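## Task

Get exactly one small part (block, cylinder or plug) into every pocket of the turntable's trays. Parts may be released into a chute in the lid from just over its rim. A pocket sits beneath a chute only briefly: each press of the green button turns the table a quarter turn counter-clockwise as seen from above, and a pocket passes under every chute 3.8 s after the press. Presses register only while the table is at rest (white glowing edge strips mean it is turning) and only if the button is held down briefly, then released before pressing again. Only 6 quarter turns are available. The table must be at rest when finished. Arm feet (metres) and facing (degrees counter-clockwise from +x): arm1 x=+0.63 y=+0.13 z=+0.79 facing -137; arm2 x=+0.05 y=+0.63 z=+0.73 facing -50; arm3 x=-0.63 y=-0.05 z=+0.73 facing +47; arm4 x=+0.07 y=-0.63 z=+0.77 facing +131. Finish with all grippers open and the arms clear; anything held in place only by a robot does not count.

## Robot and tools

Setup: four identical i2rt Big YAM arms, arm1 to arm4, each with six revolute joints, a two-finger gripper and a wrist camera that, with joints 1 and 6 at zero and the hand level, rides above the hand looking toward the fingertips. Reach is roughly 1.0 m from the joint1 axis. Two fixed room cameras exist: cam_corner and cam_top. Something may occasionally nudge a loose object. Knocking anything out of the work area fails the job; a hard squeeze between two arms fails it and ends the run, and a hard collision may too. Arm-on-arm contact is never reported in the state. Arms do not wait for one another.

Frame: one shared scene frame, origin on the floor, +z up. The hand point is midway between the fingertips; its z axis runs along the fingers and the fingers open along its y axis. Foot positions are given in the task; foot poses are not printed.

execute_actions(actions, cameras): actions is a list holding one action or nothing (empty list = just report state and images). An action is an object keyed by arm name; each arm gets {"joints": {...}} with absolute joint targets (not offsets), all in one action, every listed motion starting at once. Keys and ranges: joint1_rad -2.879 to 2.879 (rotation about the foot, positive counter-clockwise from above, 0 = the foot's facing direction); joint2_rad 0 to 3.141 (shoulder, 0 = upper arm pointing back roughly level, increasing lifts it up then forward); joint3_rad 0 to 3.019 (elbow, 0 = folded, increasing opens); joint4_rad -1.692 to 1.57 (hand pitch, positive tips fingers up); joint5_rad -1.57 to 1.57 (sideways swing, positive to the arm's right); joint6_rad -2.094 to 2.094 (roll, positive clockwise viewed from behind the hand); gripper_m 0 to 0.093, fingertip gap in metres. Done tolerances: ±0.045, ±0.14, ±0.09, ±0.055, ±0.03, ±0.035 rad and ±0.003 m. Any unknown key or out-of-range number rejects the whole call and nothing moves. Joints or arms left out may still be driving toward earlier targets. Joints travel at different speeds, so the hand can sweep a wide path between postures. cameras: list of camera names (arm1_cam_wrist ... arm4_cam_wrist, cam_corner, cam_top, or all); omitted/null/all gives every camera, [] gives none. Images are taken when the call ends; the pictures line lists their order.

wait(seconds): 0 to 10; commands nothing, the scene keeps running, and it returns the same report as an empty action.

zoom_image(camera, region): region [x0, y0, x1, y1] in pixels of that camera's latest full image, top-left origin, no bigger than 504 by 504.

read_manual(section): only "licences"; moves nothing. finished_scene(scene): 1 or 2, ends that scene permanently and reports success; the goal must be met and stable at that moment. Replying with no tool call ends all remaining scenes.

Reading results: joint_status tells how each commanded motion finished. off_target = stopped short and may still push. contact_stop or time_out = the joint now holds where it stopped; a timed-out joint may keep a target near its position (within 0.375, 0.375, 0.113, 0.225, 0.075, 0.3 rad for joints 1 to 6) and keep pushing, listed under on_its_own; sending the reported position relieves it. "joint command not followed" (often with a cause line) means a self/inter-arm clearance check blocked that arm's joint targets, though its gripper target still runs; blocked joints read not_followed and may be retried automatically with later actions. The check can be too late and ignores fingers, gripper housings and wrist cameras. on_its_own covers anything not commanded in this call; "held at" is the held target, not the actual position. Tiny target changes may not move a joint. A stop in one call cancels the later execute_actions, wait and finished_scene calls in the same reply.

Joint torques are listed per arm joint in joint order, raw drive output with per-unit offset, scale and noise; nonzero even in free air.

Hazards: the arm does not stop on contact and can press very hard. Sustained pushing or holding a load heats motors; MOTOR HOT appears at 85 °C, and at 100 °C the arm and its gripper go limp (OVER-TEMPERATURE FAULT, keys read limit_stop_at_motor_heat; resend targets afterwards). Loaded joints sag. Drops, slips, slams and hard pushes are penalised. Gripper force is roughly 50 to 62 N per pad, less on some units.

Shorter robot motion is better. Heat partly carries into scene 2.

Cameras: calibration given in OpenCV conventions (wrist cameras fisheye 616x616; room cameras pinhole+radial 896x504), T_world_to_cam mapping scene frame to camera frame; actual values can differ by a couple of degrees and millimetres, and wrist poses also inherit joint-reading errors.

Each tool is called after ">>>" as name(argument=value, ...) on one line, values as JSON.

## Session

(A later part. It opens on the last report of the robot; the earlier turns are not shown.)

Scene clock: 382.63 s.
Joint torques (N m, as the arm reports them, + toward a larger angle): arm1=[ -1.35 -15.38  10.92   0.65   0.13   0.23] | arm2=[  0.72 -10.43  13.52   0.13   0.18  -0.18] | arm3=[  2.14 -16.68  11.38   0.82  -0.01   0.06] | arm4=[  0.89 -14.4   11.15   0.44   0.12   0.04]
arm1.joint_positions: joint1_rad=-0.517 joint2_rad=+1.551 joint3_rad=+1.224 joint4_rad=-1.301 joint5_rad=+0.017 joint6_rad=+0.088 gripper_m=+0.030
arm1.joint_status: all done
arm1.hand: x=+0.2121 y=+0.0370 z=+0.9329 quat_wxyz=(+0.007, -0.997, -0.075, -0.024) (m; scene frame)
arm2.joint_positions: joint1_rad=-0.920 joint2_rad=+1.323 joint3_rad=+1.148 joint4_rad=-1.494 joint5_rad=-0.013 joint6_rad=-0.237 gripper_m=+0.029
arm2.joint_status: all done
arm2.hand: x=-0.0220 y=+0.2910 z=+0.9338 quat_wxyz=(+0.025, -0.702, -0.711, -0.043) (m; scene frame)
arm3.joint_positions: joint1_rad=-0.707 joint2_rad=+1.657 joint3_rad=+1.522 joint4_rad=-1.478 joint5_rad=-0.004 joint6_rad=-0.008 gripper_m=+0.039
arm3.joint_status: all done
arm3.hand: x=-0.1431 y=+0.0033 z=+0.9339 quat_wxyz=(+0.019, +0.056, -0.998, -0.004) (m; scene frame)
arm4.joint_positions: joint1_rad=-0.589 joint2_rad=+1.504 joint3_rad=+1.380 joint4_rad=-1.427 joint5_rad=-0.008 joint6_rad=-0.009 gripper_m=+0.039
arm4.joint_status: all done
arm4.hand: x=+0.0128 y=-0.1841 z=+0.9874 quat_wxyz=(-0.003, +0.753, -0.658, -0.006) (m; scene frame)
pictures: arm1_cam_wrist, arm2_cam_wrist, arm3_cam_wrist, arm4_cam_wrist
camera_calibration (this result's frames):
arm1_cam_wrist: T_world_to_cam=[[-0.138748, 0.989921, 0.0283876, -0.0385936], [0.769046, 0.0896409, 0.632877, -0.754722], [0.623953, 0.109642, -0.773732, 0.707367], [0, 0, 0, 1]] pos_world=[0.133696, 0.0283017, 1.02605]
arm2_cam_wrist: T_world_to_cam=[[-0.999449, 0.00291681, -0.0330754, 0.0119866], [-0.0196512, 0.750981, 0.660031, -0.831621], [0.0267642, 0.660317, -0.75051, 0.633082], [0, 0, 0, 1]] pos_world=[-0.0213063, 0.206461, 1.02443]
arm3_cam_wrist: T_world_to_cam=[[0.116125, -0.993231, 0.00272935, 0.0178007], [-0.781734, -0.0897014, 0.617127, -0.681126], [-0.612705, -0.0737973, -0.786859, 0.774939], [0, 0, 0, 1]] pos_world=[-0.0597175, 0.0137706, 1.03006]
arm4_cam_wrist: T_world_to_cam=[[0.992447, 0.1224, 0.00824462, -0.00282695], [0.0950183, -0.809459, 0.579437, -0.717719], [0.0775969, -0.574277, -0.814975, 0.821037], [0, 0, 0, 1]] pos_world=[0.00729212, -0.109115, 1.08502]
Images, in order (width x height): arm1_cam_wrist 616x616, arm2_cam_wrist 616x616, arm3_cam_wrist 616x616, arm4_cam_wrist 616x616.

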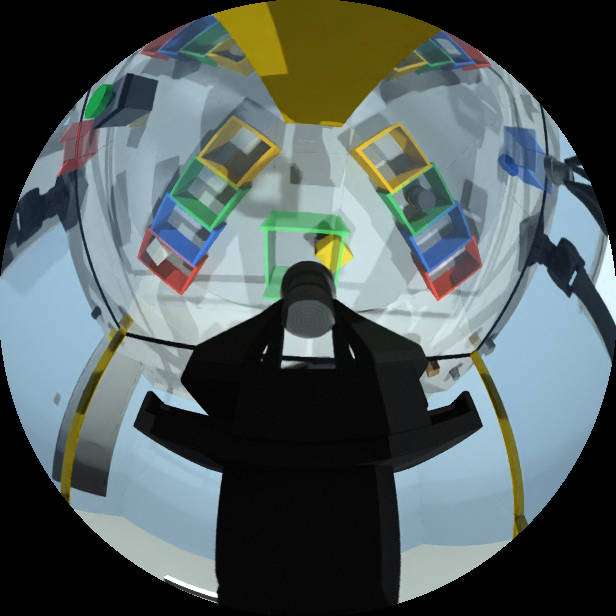

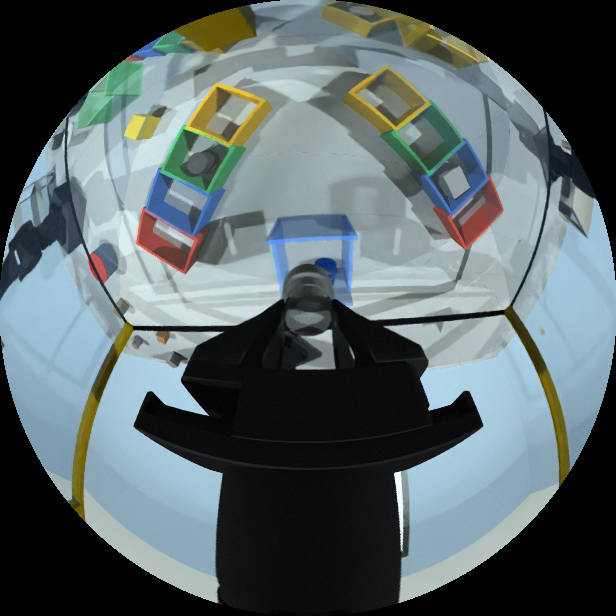

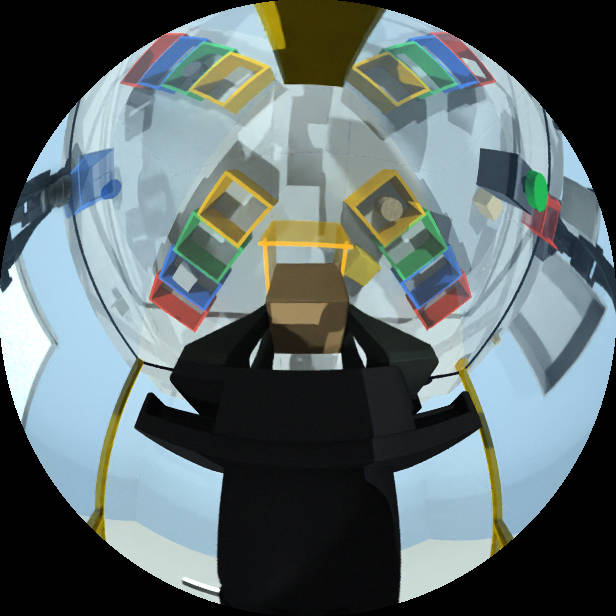

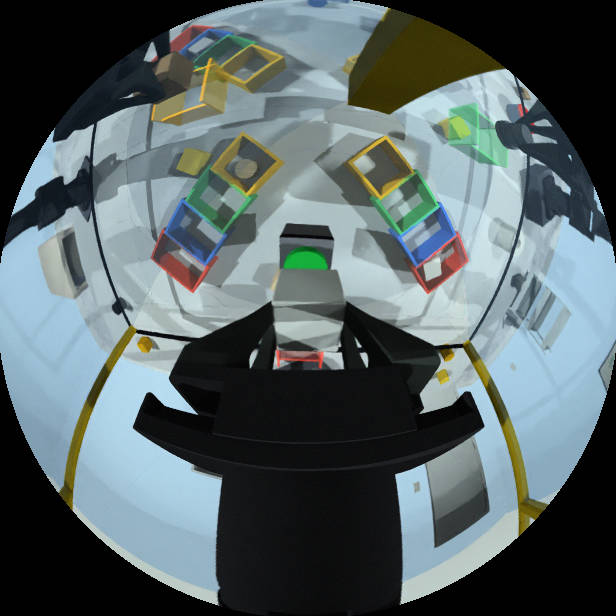

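>>> execute_actions(actions=[{"arm3":{"joints":{"joint4_rad":-1.53}}}], cameras=[])

>>> execute_actions(actions=[{"arm4":{"joints":{"joint2_rad":1.65}}}], cameras=[])

>>> wait(seconds=0.2)

>>> execute_actions(actions=[{"arm4":{"joints":{"joint2_rad":1.48}}}], cameras=[])

>>> execute_actions(actions=[{"arm4":{"joints":{"joint1_rad":-0.57,"joint2_rad":1.179,"joint3_rad":0.94,"joint4_rad":-1.34}}}], cameras=[])

>>> wait(seconds=0.55)

>>> execute_actions(actions=[{"arm1":{"joints":{"gripper_m":0.07}},"arm2":{"joints":{"gripper_m":0.07}},"arm3":{"joints":{"gripper_m":0.07}},"arm4":{"joints":{"gripper_m":0.07}}}], cameras=[])

>>> execute_actions(actions=[{"arm1":{"joints":{"joint2_rad":0.99,"joint3_rad":1.15,"joint4_rad":-1.6,"joint6_rad":0}},"arm2":{"joints":{"joint2_rad":0.99,"joint3_rad":1.15,"joint4_rad":-1.6,"joint6_rad":0}},"arm3":{"joints":{"joint2_rad":0.99,"joint3_rad":1.15,"joint4_rad":-1.6,"joint6_rad":0}},"arm4":{"joints":{"joint2_rad":0.99,"joint3_rad":1.15,"joint4_rad":-1.6}}}], cameras=["arm4_cam_wrist","arm2_cam_wrist","arm1_cam_wrist"])

>>> execute_actions(actions=[{"arm1":{"joints":{"joint1_rad":1.043}},"arm2":{"joints":{"joint1_rad":-2.032}},"arm3":{"joints":{"joint1_rad":-2.168}},"arm4":{"joints":{"joint1_rad":-2.414}}}], cameras=[])

>>> execute_actions(actions=[{"arm1":{"joints":{"joint2_rad":1.375,"joint3_rad":0.765,"joint4_rad":-0.933}},"arm2":{"joints":{"joint2_rad":1.575,"joint3_rad":1.175,"joint4_rad":-1.14}},"arm3":{"joints":{"joint2_rad":1.478,"joint3_rad":1.068,"joint4_rad":-1.138}},"arm4":{"joints":{"joint2_rad":1.63,"joint3_rad":1.16,"joint4_rad":-1.05}}}])

Scene clock: 405.63 s.
Joint torques (N m, as the arm reports them, + toward a larger angle): arm1=[ -1.39 -15.94  10.99   0.64   0.12   0.22] | arm2=[  0.69 -10.09  13.54   0.19   0.16  -0.2 ] | arm3=[  2.28 -16.48  11.37  -0.31  -0.03   0.07] | arm4=[  0.26 -14.36  11.24   0.43   0.12  -0.02]
arm1.joint_positions: joint1_rad=-0.517 joint2_rad=+1.551 joint3_rad=+1.224 joint4_rad=-1.301 joint5_rad=+0.017 joint6_rad=+0.088 gripper_m=+0.030
arm1.joint_status: not commanded
arm1.hand: x=+0.2121 y=+0.0370 z=+0.9329 quat_wxyz=(+0.007, -0.997, -0.075, -0.024) (m; scene frame)
arm2.joint_positions: joint1_rad=-0.920 joint2_rad=+1.323 joint3_rad=+1.148 joint4_rad=-1.494 joint5_rad=-0.013 joint6_rad=-0.237 gripper_m=+0.029
arm2.joint_status: not commanded
arm2.hand: x=-0.0220 y=+0.2910 z=+0.9338 quat_wxyz=(+0.025, -0.702, -0.711, -0.043) (m; scene frame)
arm3.joint_positions: joint1_rad=-0.707 joint2_rad=+1.657 joint3_rad=+1.522 joint4_rad=-1.517 joint5_rad=-0.004 joint6_rad=-0.008 gripper_m=+0.039
arm3.joint_status: all done
arm3.hand: x=-0.1527 y=+0.0023 z=+0.9345 quat_wxyz=(+0.039, +0.056, -0.998, -0.003) (m; scene frame)
arm4.joint_positions: joint1_rad=-0.589 joint2_rad=+1.504 joint3_rad=+1.380 joint4_rad=-1.427 joint5_rad=-0.008 joint6_rad=-0.009 gripper_m=+0.039
arm4.joint_status: not commanded
arm4.hand: x=+0.0128 y=-0.1841 z=+0.9874 quat_wxyz=(-0.003, +0.753, -0.658, -0.006) (m; scene frame)
pictures: none
No camera images: the call's "cameras" was empty. Leave "cameras" out to get every camera's image.

Scene clock: 406.47 s.
Joint torques (N m, as the arm reports them, + toward a larger angle): arm1=[ -1.36 -15.9   10.99   0.64   0.12   0.22] | arm2=[  0.79 -10.08  13.53   0.15   0.16  -0.19] | arm3=[  2.25 -16.49  11.38  -0.13   0.     0.12] | arm4=[ 0.58 -9.37 10.01  0.59  0.17  0.  ]
arm1.joint_positions: joint1_rad=-0.517 joint2_rad=+1.551 joint3_rad=+1.224 joint4_rad=-1.301 joint5_rad=+0.017 joint6_rad=+0.088 gripper_m=+0.030
arm1.joint_status: not commanded
arm1.hand: x=+0.2121 y=+0.0370 z=+0.9329 quat_wxyz=(+0.007, -0.997, -0.075, -0.024) (m; scene frame)
arm2.joint_positions: joint1_rad=-0.920 joint2_rad=+1.323 joint3_rad=+1.148 joint4_rad=-1.494 joint5_rad=-0.013 joint6_rad=-0.237 gripper_m=+0.029
arm2.joint_status: not commanded
arm2.hand: x=-0.0220 y=+0.2910 z=+0.9338 quat_wxyz=(+0.025, -0.702, -0.711, -0.043) (m; scene frame)
arm3.joint_positions: joint1_rad=-0.707 joint2_rad=+1.657 joint3_rad=+1.522 joint4_rad=-1.517 joint5_rad=-0.004 joint6_rad=-0.008 gripper_m=+0.039
arm3.joint_status: not commanded
arm3.hand: x=-0.1527 y=+0.0023 z=+0.9345 quat_wxyz=(+0.039, +0.056, -0.998, -0.003) (m; scene frame)
arm4.joint_positions: joint1_rad=-0.592 joint2_rad=+1.609 joint3_rad=+1.392 joint4_rad=-1.438 joint5_rad=-0.009 joint6_rad=-0.008 gripper_m=+0.039
arm4.joint_status: all done
arm4.hand: x=+0.0130 y=-0.1759 z=+0.9464 quat_wxyz=(+0.032, +0.751, -0.659, +0.032) (m; scene frame)
pictures: none
No camera images: the call's "cameras" was empty. Leave "cameras" out to get every camera's image.

Scene clock: 406.67 s.
Joint torques (N m, as the arm reports them, + toward a larger angle): arm1=[ -1.28 -15.88  11.     0.65   0.12   0.22] | arm2=[ 0.65 -9.99 13.54  0.2   0.16 -0.2 ] | arm3=[  1.88 -16.31  11.37  -0.15   0.     0.09] | arm4=[ 1.17 -9.95  9.95  0.67  0.17  0.01]
arm1.joint_positions: joint1_rad=-0.517 joint2_rad=+1.551 joint3_rad=+1.224 joint4_rad=-1.301 joint5_rad=+0.017 joint6_rad=+0.088 gripper_m=+0.030
arm1.joint_status: not commanded
arm1.hand: x=+0.2121 y=+0.0370 z=+0.9329 quat_wxyz=(+0.007, -0.997, -0.075, -0.024) (m; scene frame)
arm2.joint_positions: joint1_rad=-0.920 joint2_rad=+1.323 joint3_rad=+1.148 joint4_rad=-1.494 joint5_rad=-0.013 joint6_rad=-0.237 gripper_m=+0.029
arm2.joint_status: not commanded
arm2.hand: x=-0.0220 y=+0.2910 z=+0.9338 quat_wxyz=(+0.025, -0.702, -0.711, -0.043) (m; scene frame)
arm3.joint_positions: joint1_rad=-0.707 joint2_rad=+1.657 joint3_rad=+1.522 joint4_rad=-1.517 joint5_rad=-0.004 joint6_rad=-0.008 gripper_m=+0.039
arm3.joint_status: not commanded
arm3.hand: x=-0.1527 y=+0.0023 z=+0.9345 quat_wxyz=(+0.039, +0.056, -0.998, -0.003) (m; scene frame)
arm4.joint_positions: joint1_rad=-0.592 joint2_rad=+1.609 joint3_rad=+1.392 joint4_rad=-1.438 joint5_rad=-0.009 joint6_rad=-0.008 gripper_m=+0.039
arm4.joint_status: all done
arm4.hand: x=+0.0130 y=-0.1759 z=+0.9464 quat_wxyz=(+0.032, +0.751, -0.659, +0.032) (m; scene frame)
wait: 0.20 s; no rest
pictures: arm1_cam_wrist, arm2_cam_wrist, arm3_cam_wrist, arm4_cam_wrist, cam_corner, cam_top
camera_calibration (this result's frames):
arm1_cam_wrist: T_world_to_cam=[[-0.138748, 0.989921, 0.0283876, -0.0385936], [0.769046, 0.0896409, 0.632877, -0.754722], [0.623953, 0.109642, -0.773732, 0.707367], [0, 0, 0, 1]] pos_world=[0.133696, 0.0283017, 1.02605]
arm2_cam_wrist: T_world_to_cam=[[-0.999449, 0.00291681, -0.0330754, 0.0119866], [-0.0196512, 0.750981, 0.660031, -0.831621], [0.0267642, 0.660317, -0.75051, 0.633082], [0, 0, 0, 1]] pos_world=[-0.0213063, 0.206461, 1.02443]
arm3_cam_wrist: T_world_to_cam=[[0.116418, -0.993198, 0.00228931, 0.0183589], [-0.757005, -0.0872403, 0.647559, -0.713728], [-0.642954, -0.0771207, -0.762012, 0.741598], [0, 0, 0, 1]] pos_world=[-0.0656199, 0.0131608, 1.02725]
arm4_cam_wrist: T_world_to_cam=[[0.992869, 0.11894, 0.00798183, -0.00410296], [0.0840113, -0.745653, 0.661017, -0.753241], [0.0845733, -0.655633, -0.750329, 0.716726], [0, 0, 0, 1]] pos_world=[0.00673855, -0.0912596, 1.03572]
Images, in order (width x height): arm1_cam_wrist 616x616, arm2_cam_wrist 616x616, arm3_cam_wrist 616x616, arm4_cam_wrist 616x616, cam_corner 896x504, cam_top 896x504.

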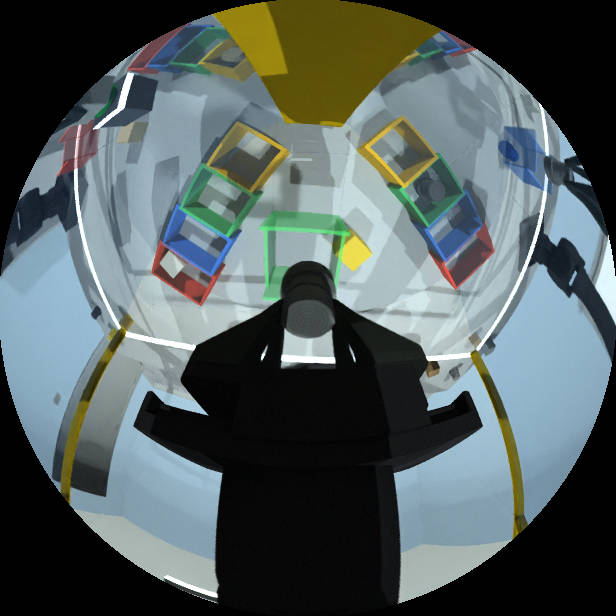

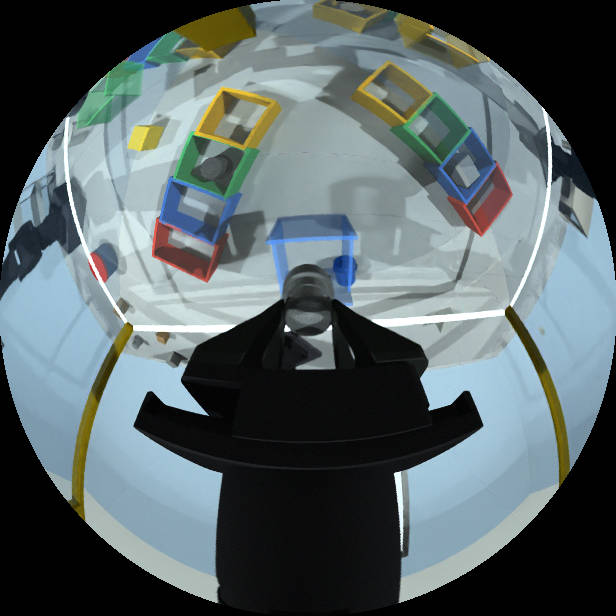

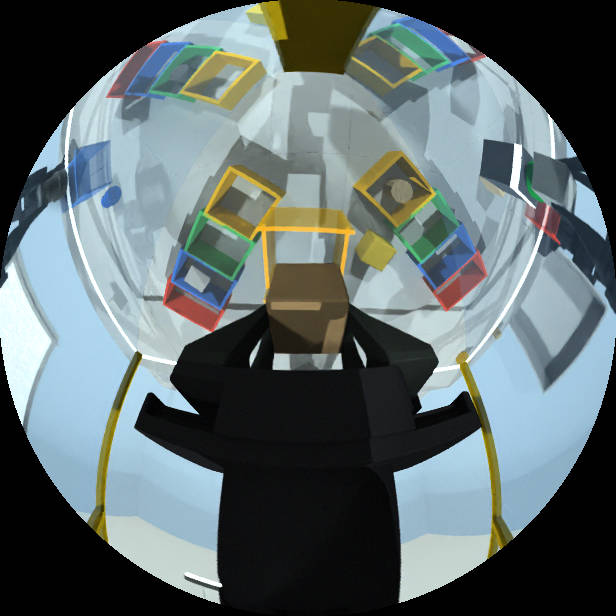

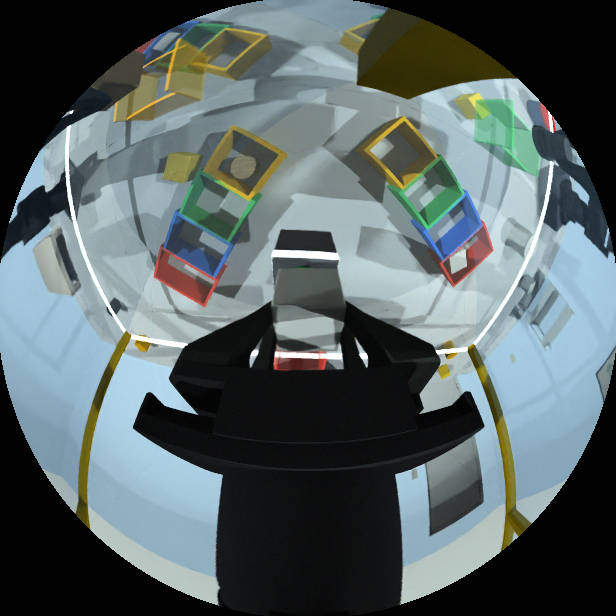

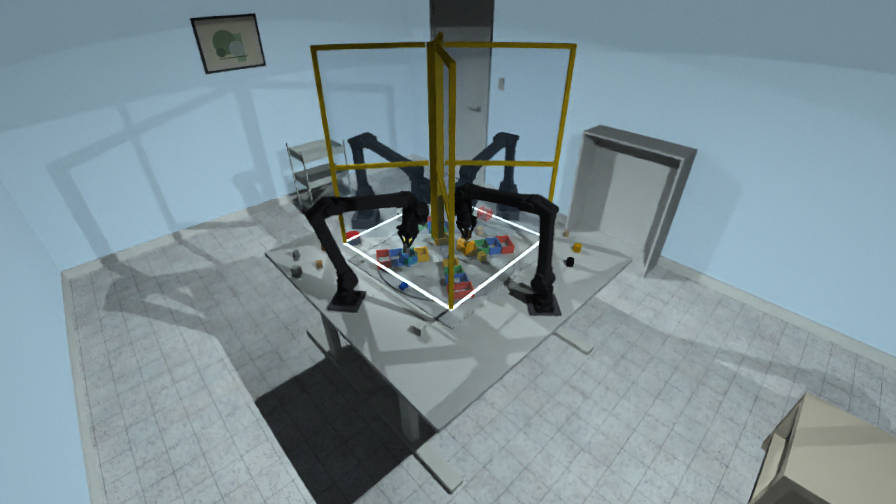

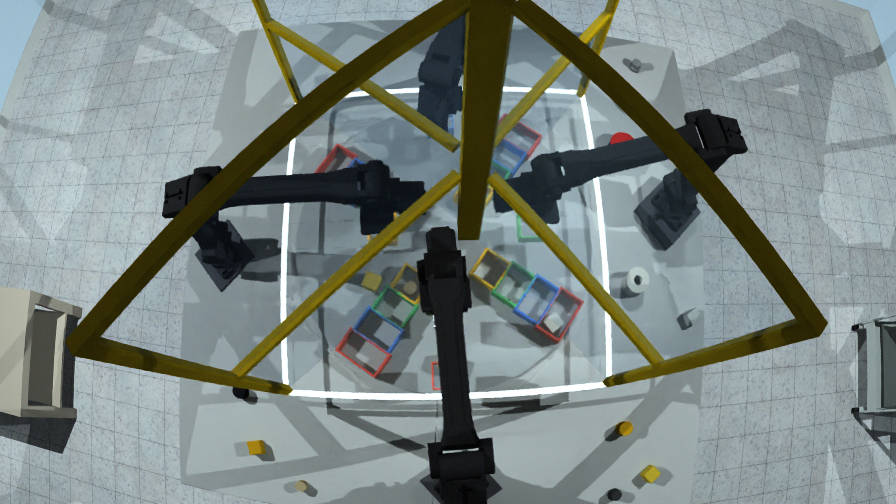

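Scene clock: 407.70 s.
Joint torques (N m, as the arm reports them, + toward a larger angle): arm1=[ -1.33 -15.92  11.01   0.64   0.12   0.22] | arm2=[  0.59 -10.01  13.54   0.14   0.16  -0.21] | arm3=[  1.87 -16.28  11.34  -0.13  -0.01   0.09] | arm4=[  1.32 -12.62  10.49   0.77   0.15  -0.03]
arm1.joint_positions: joint1_rad=-0.517 joint2_rad=+1.551 joint3_rad=+1.224 joint4_rad=-1.301 joint5_rad=+0.017 joint6_rad=+0.088 gripper_m=+0.030
arm1.joint_status: not commanded
arm1.hand: x=+0.2121 y=+0.0370 z=+0.9329 quat_wxyz=(+0.007, -0.997, -0.075, -0.024) (m; scene frame)
arm2.joint_positions: joint1_rad=-0.920 joint2_rad=+1.323 joint3_rad=+1.148 joint4_rad=-1.494 joint5_rad=-0.013 joint6_rad=-0.237 gripper_m=+0.029
arm2.joint_status: not commanded
arm2.hand: x=-0.0220 y=+0.2910 z=+0.9338 quat_wxyz=(+0.025, -0.702, -0.711, -0.043) (m; scene frame)
arm3.joint_positions: joint1_rad=-0.707 joint2_rad=+1.657 joint3_rad=+1.522 joint4_rad=-1.517 joint5_rad=-0.004 joint6_rad=-0.008 gripper_m=+0.039
arm3.joint_status: not commanded
arm3.hand: x=-0.1527 y=+0.0023 z=+0.9345 quat_wxyz=(+0.039, +0.056, -0.998, -0.003) (m; scene frame)
arm4.joint_positions: joint1_rad=-0.592 joint2_rad=+1.481 joint3_rad=+1.392 joint4_rad=-1.433 joint5_rad=-0.009 joint6_rad=-0.008 gripper_m=+0.039
arm4.joint_status: all done
arm4.hand: x=+0.0138 y=-0.1841 z=+1.0017 quat_wxyz=(-0.013, +0.752, -0.659, -0.017) (m; scene frame)
pictures: none
No camera images: the call's "cameras" was empty. Leave "cameras" out to get every camera's image.

Scene clock: 409.03 s.
Joint torques (N m, as the arm reports them, + toward a larger angle): arm1=[ -1.36 -15.93  11.01   0.64   0.12   0.22] | arm2=[  0.86 -10.15  13.5    0.22   0.14  -0.19] | arm3=[  1.61 -16.56  11.38  -0.15   0.     0.06] | arm4=[ 0.97 -7.42  8.05  0.47  0.17 -0.02]
arm1.joint_positions: joint1_rad=-0.517 joint2_rad=+1.551 joint3_rad=+1.224 joint4_rad=-1.301 joint5_rad=+0.017 joint6_rad=+0.088 gripper_m=+0.030
arm1.joint_status: not commanded
arm1.hand: x=+0.2121 y=+0.0370 z=+0.9329 quat_wxyz=(+0.007, -0.997, -0.075, -0.024) (m; scene frame)
arm2.joint_positions: joint1_rad=-0.920 joint2_rad=+1.323 joint3_rad=+1.148 joint4_rad=-1.494 joint5_rad=-0.013 joint6_rad=-0.237 gripper_m=+0.029
arm2.joint_status: not commanded
arm2.hand: x=-0.0220 y=+0.2910 z=+0.9338 quat_wxyz=(+0.025, -0.702, -0.711, -0.043) (m; scene frame)
arm3.joint_positions: joint1_rad=-0.707 joint2_rad=+1.657 joint3_rad=+1.522 joint4_rad=-1.517 joint5_rad=-0.004 joint6_rad=-0.008 gripper_m=+0.039
arm3.joint_status: not commanded
arm3.hand: x=-0.1527 y=+0.0023 z=+0.9345 quat_wxyz=(+0.039, +0.056, -0.998, -0.003) (m; scene frame)
arm4.joint_positions: joint1_rad=-0.575 joint2_rad=+1.184 joint3_rad=+0.930 joint4_rad=-1.350 joint5_rad=-0.009 joint6_rad=-0.008 gripper_m=+0.039
arm4.joint_status: all done
arm4.hand: x=+0.0271 y=-0.3286 z=+0.9332 quat_wxyz=(+0.015, +0.757, -0.653, +0.014) (m; scene frame)
pictures: none
No camera images: the call's "cameras" was empty. Leave "cameras" out to get every camera's image.

Scene clock: 409.60 s.
Joint torques (N m, as the arm reports them, + toward a larger angle): arm1=[ -1.35 -15.93  11.01   0.66   0.12   0.22] | arm2=[  0.72 -10.34  13.5    0.14   0.15  -0.2 ] | arm3=[  1.89 -16.52  11.38  -0.2   -0.03   0.06] | arm4=[ 1.01 -7.66  8.16  0.41  0.15  0.03]
arm1.joint_positions: joint1_rad=-0.517 joint2_rad=+1.551 joint3_rad=+1.224 joint4_rad=-1.301 joint5_rad=+0.017 joint6_rad=+0.088 gripper_m=+0.030
arm1.joint_status: not commanded
arm1.hand: x=+0.2121 y=+0.0370 z=+0.9329 quat_wxyz=(+0.007, -0.997, -0.075, -0.024) (m; scene frame)
arm2.joint_positions: joint1_rad=-0.920 joint2_rad=+1.323 joint3_rad=+1.148 joint4_rad=-1.494 joint5_rad=-0.013 joint6_rad=-0.237 gripper_m=+0.029
arm2.joint_status: not commanded
arm2.hand: x=-0.0220 y=+0.2910 z=+0.9338 quat_wxyz=(+0.025, -0.702, -0.711, -0.043) (m; scene frame)
arm3.joint_positions: joint1_rad=-0.707 joint2_rad=+1.657 joint3_rad=+1.522 joint4_rad=-1.517 joint5_rad=-0.004 joint6_rad=-0.008 gripper_m=+0.039
arm3.joint_status: not commanded
arm3.hand: x=-0.1527 y=+0.0023 z=+0.9345 quat_wxyz=(+0.039, +0.056, -0.998, -0.003) (m; scene frame)
arm4.joint_positions: joint1_rad=-0.575 joint2_rad=+1.184 joint3_rad=+0.930 joint4_rad=-1.350 joint5_rad=-0.009 joint6_rad=-0.008 gripper_m=+0.039
arm4.joint_status: all done
arm4.hand: x=+0.0271 y=-0.3286 z=+0.9332 quat_wxyz=(+0.015, +0.757, -0.653, +0.014) (m; scene frame)
wait: 0.57 s; at rest by 0.27 s
pictures: arm1_cam_wrist, arm2_cam_wrist, arm3_cam_wrist, arm4_cam_wrist, cam_corner, cam_top
camera_calibration (this result's frames):
arm1_cam_wrist: T_world_to_cam=[[-0.138748, 0.989921, 0.0283876, -0.0385936], [0.769046, 0.0896409, 0.632877, -0.754722], [0.623953, 0.109642, -0.773732, 0.707367], [0, 0, 0, 1]] pos_world=[0.133696, 0.0283017, 1.02605]
arm2_cam_wrist: T_world_to_cam=[[-0.999449, 0.00291681, -0.0330754, 0.0119866], [-0.0196512, 0.750981, 0.660031, -0.831621], [0.0267642, 0.660317, -0.75051, 0.633082], [0, 0, 0, 1]] pos_world=[-0.0213063, 0.206461, 1.02443]
arm3_cam_wrist: T_world_to_cam=[[0.116418, -0.993198, 0.00228931, 0.0183589], [-0.757005, -0.0872403, 0.647559, -0.713728], [-0.642954, -0.0771207, -0.762012, 0.741598], [0, 0, 0, 1]] pos_world=[-0.0656199, 0.0131608, 1.02725]
arm4_cam_wrist: T_world_to_cam=[[0.990809, 0.135052, 0.00763368, 0.00588601], [0.10099, -0.776098, 0.622473, -0.834093], [0.0899905, -0.615981, -0.782604, 0.648524], [0, 0, 0, 1]] pos_world=[0.0200418, -0.248654, 1.02669]
Images, in order (width x height): arm1_cam_wrist 616x616, arm2_cam_wrist 616x616, arm3_cam_wrist 616x616, arm4_cam_wrist 616x616, cam_corner 896x504, cam_top 896x504.

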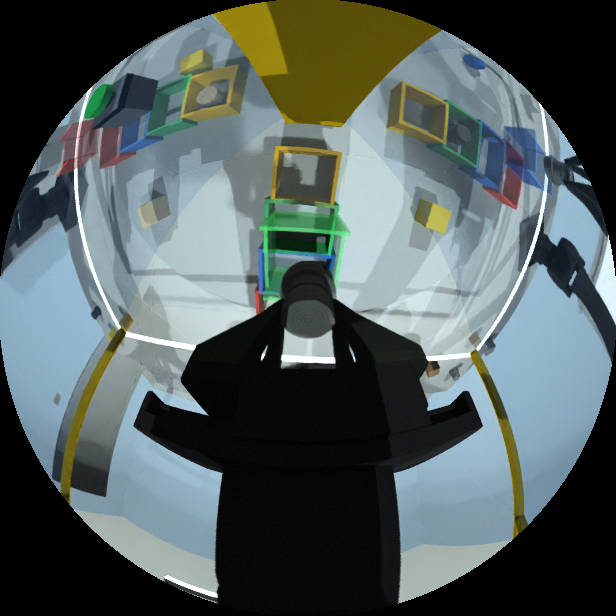

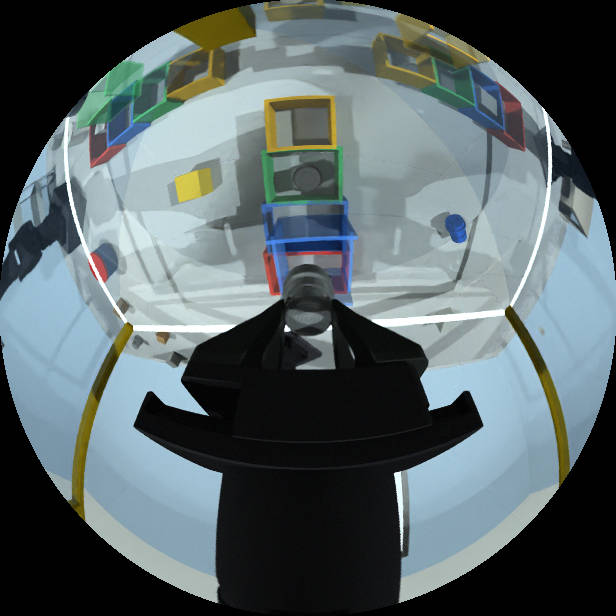

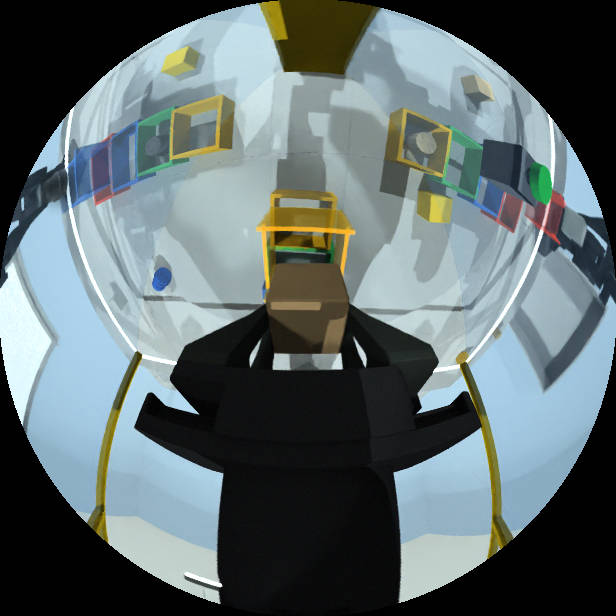

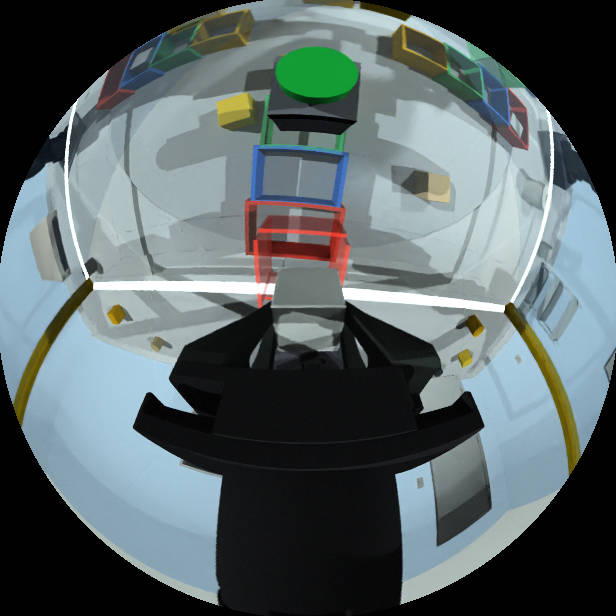

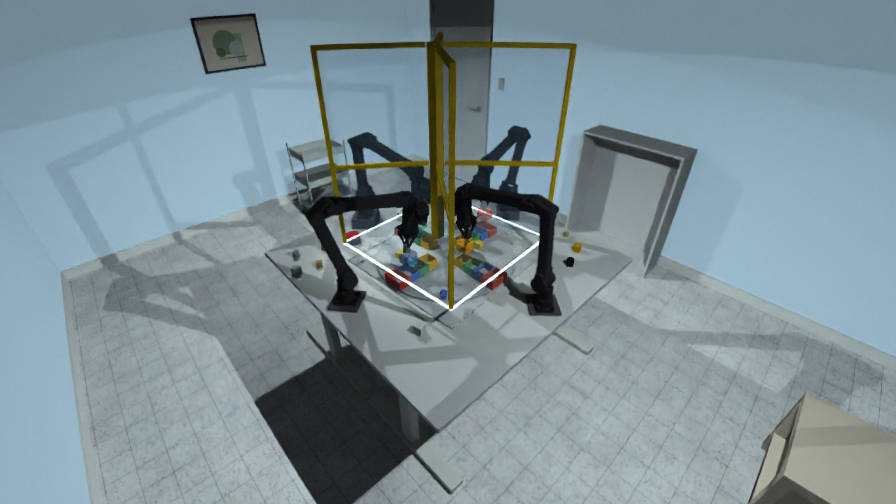

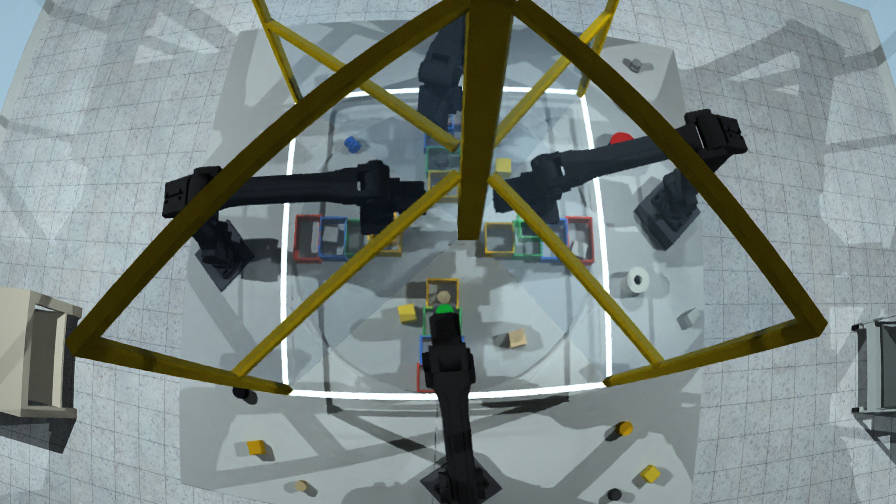

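Scene clock: 410.23 s.
Joint torques (N m, as the arm reports them, + toward a larger angle): arm1=[ -1.28 -15.63  11.03   0.67   0.12   0.23] | arm2=[ 0.77 -9.87 13.6   0.17  0.15 -0.18] | arm3=[  2.07 -16.3   11.38  -0.22   0.     0.05] | arm4=[ 1.01 -7.64  8.03  0.41  0.15  0.01]
arm1.joint_positions: joint1_rad=-0.517 joint2_rad=+1.549 joint3_rad=+1.224 joint4_rad=-1.301 joint5_rad=+0.017 joint6_rad=+0.088 gripper_m=+0.070
arm1.joint_status: all done
arm1.hand: x=+0.2121 y=+0.0370 z=+0.9335 quat_wxyz=(+0.007, -0.997, -0.074, -0.023) (m; scene frame)
arm2.joint_positions: joint1_rad=-0.920 joint2_rad=+1.323 joint3_rad=+1.148 joint4_rad=-1.494 joint5_rad=-0.013 joint6_rad=-0.237 gripper_m=+0.070
arm2.joint_status: all done
arm2.hand: x=-0.0220 y=+0.2910 z=+0.9338 quat_wxyz=(+0.025, -0.702, -0.711, -0.043) (m; scene frame)
arm3.joint_positions: joint1_rad=-0.707 joint2_rad=+1.657 joint3_rad=+1.522 joint4_rad=-1.517 joint5_rad=-0.004 joint6_rad=-0.008 gripper_m=+0.070
arm3.joint_status: all done
arm3.hand: x=-0.1527 y=+0.0023 z=+0.9345 quat_wxyz=(+0.039, +0.056, -0.998, -0.003) (m; scene frame)
arm4.joint_positions: joint1_rad=-0.575 joint2_rad=+1.184 joint3_rad=+0.930 joint4_rad=-1.350 joint5_rad=-0.009 joint6_rad=-0.008 gripper_m=+0.070
arm4.joint_status: all done
arm4.hand: x=+0.0271 y=-0.3286 z=+0.9332 quat_wxyz=(+0.015, +0.757, -0.653, +0.014) (m; scene frame)
pictures: none
No camera images: the call's "cameras" was empty. Leave "cameras" out to get every camera's image.

Scene clock: 411.73 s.
Joint torques (N m, as the arm reports them, + toward a larger angle): arm1=[-1.35 -4.31 10.69  0.04  0.12 -0.02] | arm2=[ 0.62 -3.93  9.94  0.26  0.18  0.17] | arm3=[ 1.95 -3.83  7.84  0.51 -0.01  0.08] | arm4=[ 0.92 -5.3  10.27 -0.3   0.16 -0.02]
arm1.joint_positions: joint1_rad=-0.517 joint2_rad=+0.984 joint3_rad=+1.134 joint4_rad=-1.590 joint5_rad=+0.017 joint6_rad=+0.013 gripper_m=+0.070
arm1.joint_status: all done
arm1.hand: x=+0.3600 y=+0.0742 z=+1.0862 quat_wxyz=(-0.005, -0.991, -0.110, +0.069) (m; scene frame)
arm2.joint_positions: joint1_rad=-0.920 joint2_rad=+0.975 joint3_rad=+1.148 joint4_rad=-1.596 joint5_rad=-0.013 joint6_rad=-0.014 gripper_m=+0.070
arm2.joint_status: all done
arm2.hand: x=-0.0057 y=+0.3578 z=+1.0354 quat_wxyz=(-0.046, -0.775, -0.628, +0.057) (m; scene frame)
arm3.joint_positions: joint1_rad=-0.707 joint2_rad=+0.985 joint3_rad=+1.153 joint4_rad=-1.591 joint5_rad=-0.004 joint6_rad=-0.008 gripper_m=+0.070
arm3.joint_status: all done
arm3.hand: x=-0.3511 y=-0.0192 z=+1.0324 quat_wxyz=(-0.075, +0.056, -0.996, -0.008) (m; scene frame)
arm4.joint_positions: joint1_rad=-0.575 joint2_rad=+0.988 joint3_rad=+1.117 joint4_rad=-1.588 joint5_rad=-0.009 joint6_rad=-0.008 gripper_m=+0.070
arm4.joint_status: all done
arm4.hand: x=+0.0302 y=-0.3548 z=+1.0574 quat_wxyz=(-0.033, +0.757, -0.652, -0.041) (m; scene frame)
pictures: arm1_cam_wrist, arm2_cam_wrist, arm4_cam_wrist
camera_calibration (this result's frames):
arm1_cam_wrist: T_world_to_cam=[[-0.206308, 0.978286, 0.0198627, -0.0248508], [0.861468, 0.171971, 0.477806, -0.839794], [0.464015, 0.115686, -0.878241, 0.900204], [0, 0, 0, 1]] pos_world=[0.300621, 0.0645905, 1.19235]
arm2_cam_wrist: T_world_to_cam=[[-0.975749, 0.218618, -0.0109394, -0.068492], [0.189283, 0.867812, 0.459429, -0.781353], [0.109933, 0.446217, -0.888147, 0.884429], [0, 0, 0, 1]] pos_world=[-0.0161615, 0.298394, 1.14373]
arm4_cam_wrist: T_world_to_cam=[[0.990868, 0.134662, 0.00690971, 0.00600487], [0.112981, -0.857124, 0.502567, -0.834278], [0.073599, -0.497197, -0.864511, 0.85857], [0, 0, 0, 1]] pos_world=[0.0251176, -0.28901, 1.16148]
Images, in order (width x height): arm1_cam_wrist 616x616, arm2_cam_wrist 616x616, arm4_cam_wrist 616x616.

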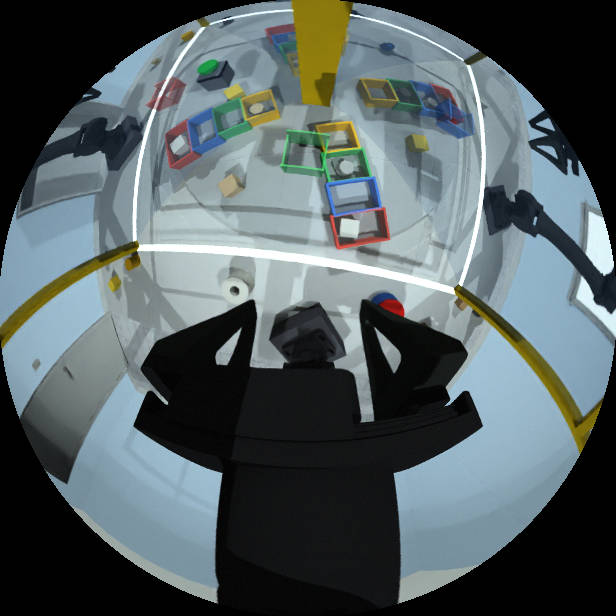

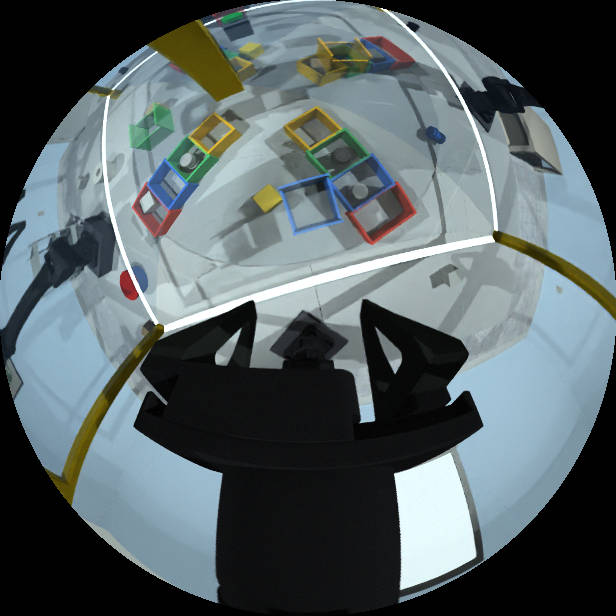

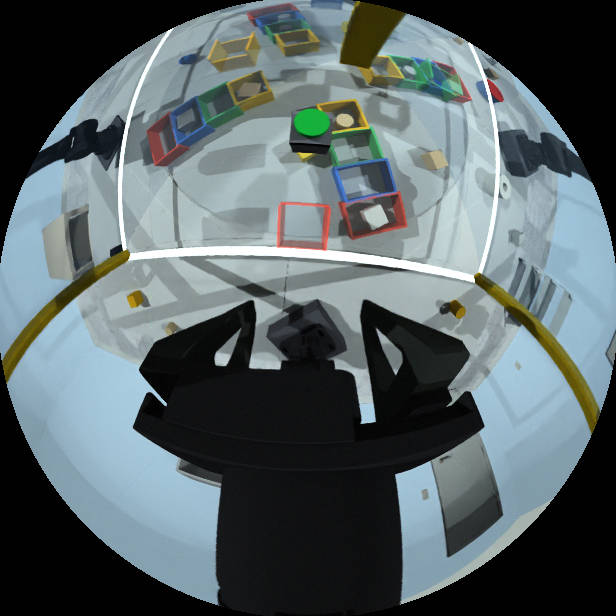

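Scene clock: 413.63 s.
Joint torques (N m, as the arm reports them, + toward a larger angle): arm1=[-0.12 -4.08 10.72  0.05  0.12  0.  ] | arm2=[ 0.26 -3.76  9.92  0.3   0.16  0.14] | arm3=[ 1.   -4.64  7.8   0.38 -0.05  0.07] | arm4=[ 0.72 -5.19 10.09 -0.21  0.18 -0.02]
arm1.joint_positions: joint1_rad=+1.034 joint2_rad=+0.986 joint3_rad=+1.134 joint4_rad=-1.590 joint5_rad=+0.017 joint6_rad=+0.011 gripper_m=+0.070
arm1.joint_status: all done
arm1.hand: x=+0.6882 y=-0.1367 z=+1.0864 quat_wxyz=(-0.047, -0.630, -0.774, +0.052) (m; scene frame)
arm2.joint_positions: joint1_rad=-2.029 joint2_rad=+0.976 joint3_rad=+1.148 joint4_rad=-1.596 joint5_rad=-0.013 joint6_rad=-0.012 gripper_m=+0.070
arm2.joint_status: all done
arm2.hand: x=-0.2156 y=+0.5619 z=+1.0379 quat_wxyz=(-0.013, -0.989, -0.125, +0.077) (m; scene frame)
arm3.joint_positions: joint1_rad=-2.161 joint2_rad=+0.990 joint3_rad=+1.153 joint4_rad=-1.591 joint5_rad=-0.003 joint6_rad=-0.007 gripper_m=+0.070
arm3.joint_status: all done
arm3.hand: x=-0.5687 y=-0.3246 z=+1.0287 quat_wxyz=(-0.056, -0.620, -0.782, +0.040) (m; scene frame)
arm4.joint_positions: joint1_rad=-2.412 joint2_rad=+0.989 joint3_rad=+1.117 joint4_rad=-1.588 joint5_rad=-0.009 joint6_rad=-0.008 gripper_m=+0.070
arm4.joint_status: all done
arm4.hand: x=+0.3443 y=-0.6620 z=+1.0606 quat_wxyz=(-0.058, -0.059, -0.997, +0.002) (m; scene frame)
pictures: none
No camera images: the call's "cameras" was empty. Leave "cameras" out to get every camera's image.

Scene clock: 415.00 s.
Joint torques (N m, as the arm reports them, + toward a larger angle): arm1=[ -0.07 -10.64   9.37   0.88   0.13   0.  ] | arm2=[  0.04 -12.69  11.16   0.51   0.16   0.15] | arm3=[  1.08 -12.9    7.52   1.14  -0.09   0.07] | arm4=[  0.44 -14.2    9.84   0.79   0.14   0.01]
arm1.joint_positions: joint1_rad=+1.034 joint2_rad=+1.389 joint3_rad=+0.743 joint4_rad=-0.948 joint5_rad=+0.017 joint6_rad=+0.011 gripper_m=+0.070
arm1.joint_status: all done
arm1.hand: x=+0.6957 y=-0.1794 z=+0.8302 quat_wxyz=(+0.012, -0.631, -0.776, +0.005) (m; scene frame)
arm2.joint_positions: joint1_rad=-2.029 joint2_rad=+1.580 joint3_rad=+1.148 joint4_rad=-1.149 joint5_rad=-0.013 joint6_rad=-0.012 gripper_m=+0.070
arm2.joint_status: all done
arm2.hand: x=-0.3726 y=+0.5248 z=+0.8380 quat_wxyz=(-0.004, -0.992, -0.125, +0.000) (m; scene frame)
arm3.joint_positions: joint1_rad=-2.161 joint2_rad=+1.490 joint3_rad=+1.063 joint4_rad=-1.153 joint5_rad=-0.003 joint6_rad=-0.007 gripper_m=+0.070
arm3.joint_status: all done
arm3.hand: x=-0.5411 y=-0.4426 z=+0.8349 quat_wxyz=(+0.002, -0.621, -0.783, -0.007) (m; scene frame)
arm4.joint_positions: joint1_rad=-2.412 joint2_rad=+1.645 joint3_rad=+1.117 joint4_rad=-1.064 joint5_rad=-0.009 joint6_rad=-0.008 gripper_m=+0.070
arm4.joint_status: all done
arm4.hand: x=+0.5101 y=-0.6842 z=+0.8379 quat_wxyz=(+0.007, -0.059, -0.998, -0.002) (m; scene frame)
pictures: arm1_cam_wrist, arm2_cam_wrist, arm3_cam_wrist, arm4_cam_wrist, cam_corner, cam_top
camera_calibration (this result's frames):
arm1_cam_wrist: T_world_to_cam=[[-0.98033, -0.193009, 0.0412428, 0.60821], [-0.129456, 0.786552, 0.603802, -0.268026], [-0.148979, 0.586586, -0.796067, 0.991684], [0, 0, 0, 1]] pos_world=[0.709289, -0.253501, 0.926197]
arm2_cam_wrist: T_world_to_cam=[[-0.235158, 0.97181, -0.0169276, -0.579425], [0.785794, 0.200338, 0.585143, -0.298954], [0.572039, 0.124299, -0.810753, 0.951124], [0, 0, 0, 1]] pos_world=[-0.44542, 0.504759, 0.936249]
arm3_cam_wrist: T_world_to_cam=[[-0.973017, -0.230694, 0.00434784, -0.631776], [-0.182528, 0.781116, 0.59711, -0.244736], [-0.141146, 0.580205, -0.802147, 0.977701], [0, 0, 0, 1]] pos_world=[-0.521401, -0.521846, 0.933142]
arm4_cam_wrist: T_world_to_cam=[[-0.13065, -0.991393, 0.00837116, -0.62327], [-0.790618, 0.109278, 0.60248, -0.0221357], [-0.598209, 0.0720955, -0.79809, 1.14625], [0, 0, 0, 1]] pos_world=[0.586765, -0.698126, 0.933363]
Images, in order (width x height): arm1_cam_wrist 616x616, arm2_cam_wrist 616x616, arm3_cam_wrist 616x616, arm4_cam_wrist 616x616, cam_corner 896x504, cam_top 896x504.

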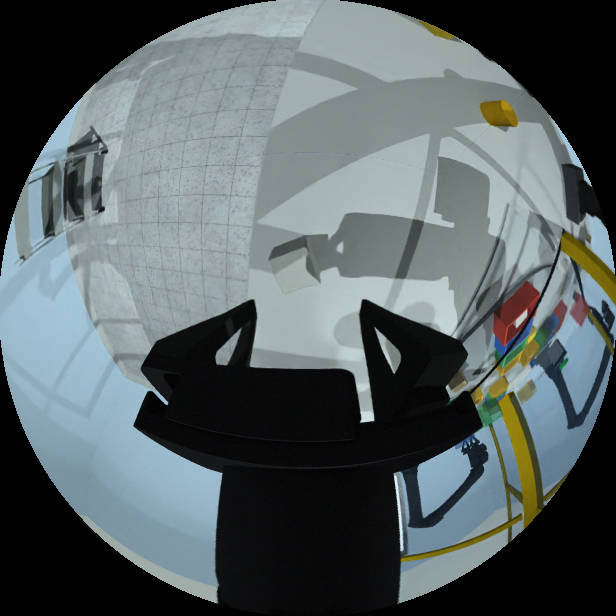

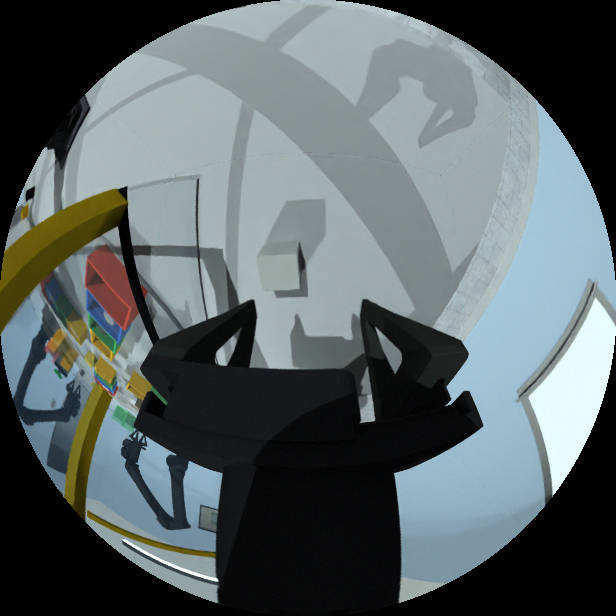

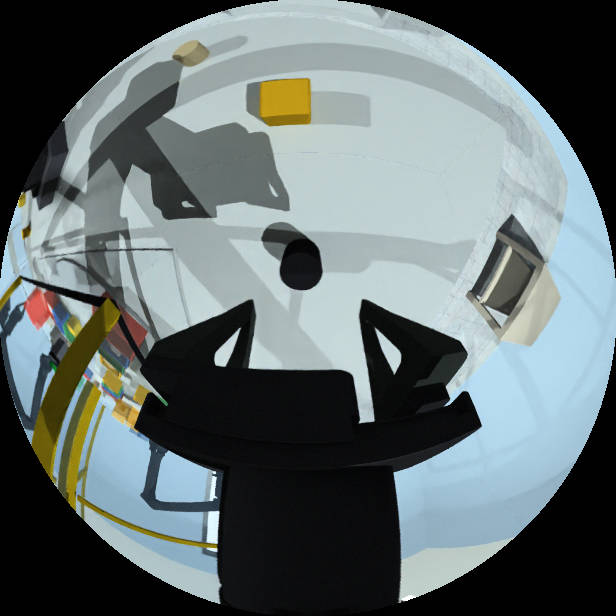

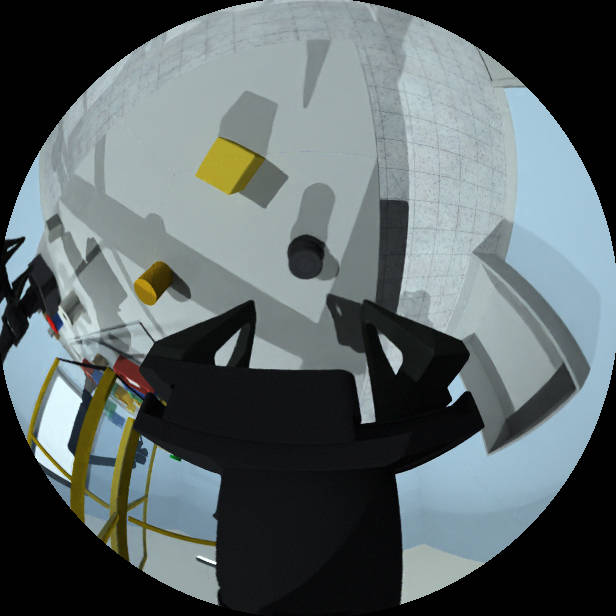

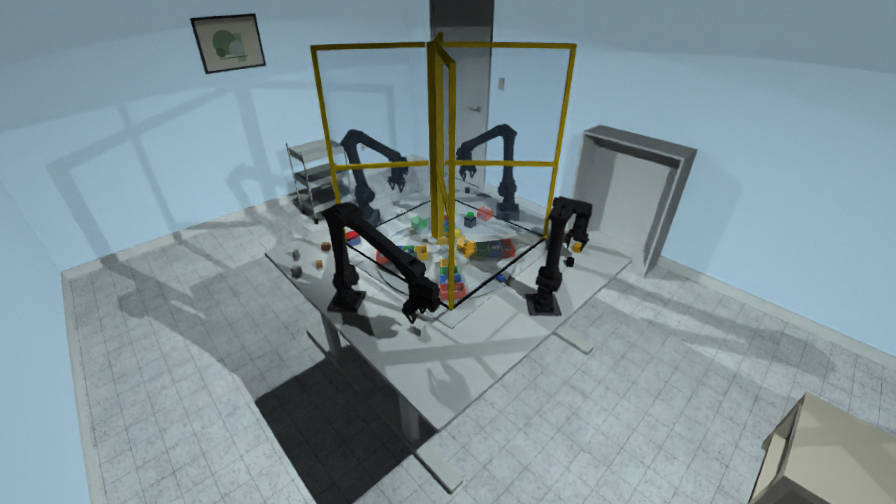

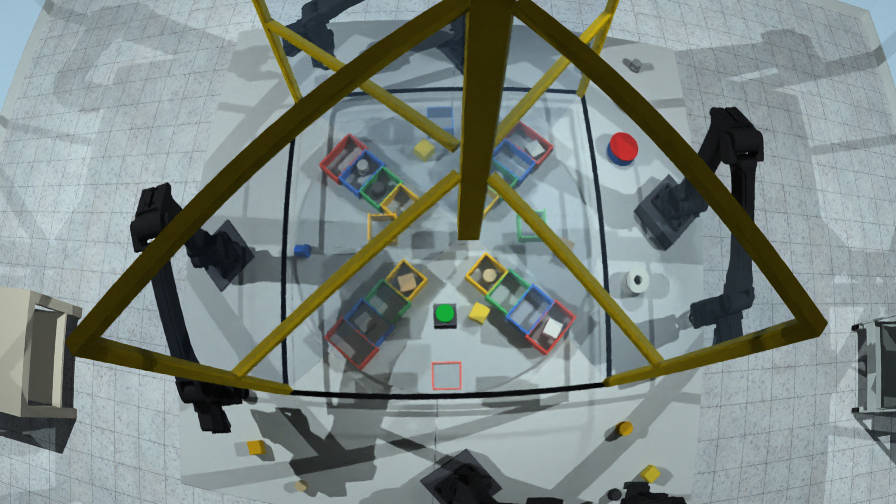

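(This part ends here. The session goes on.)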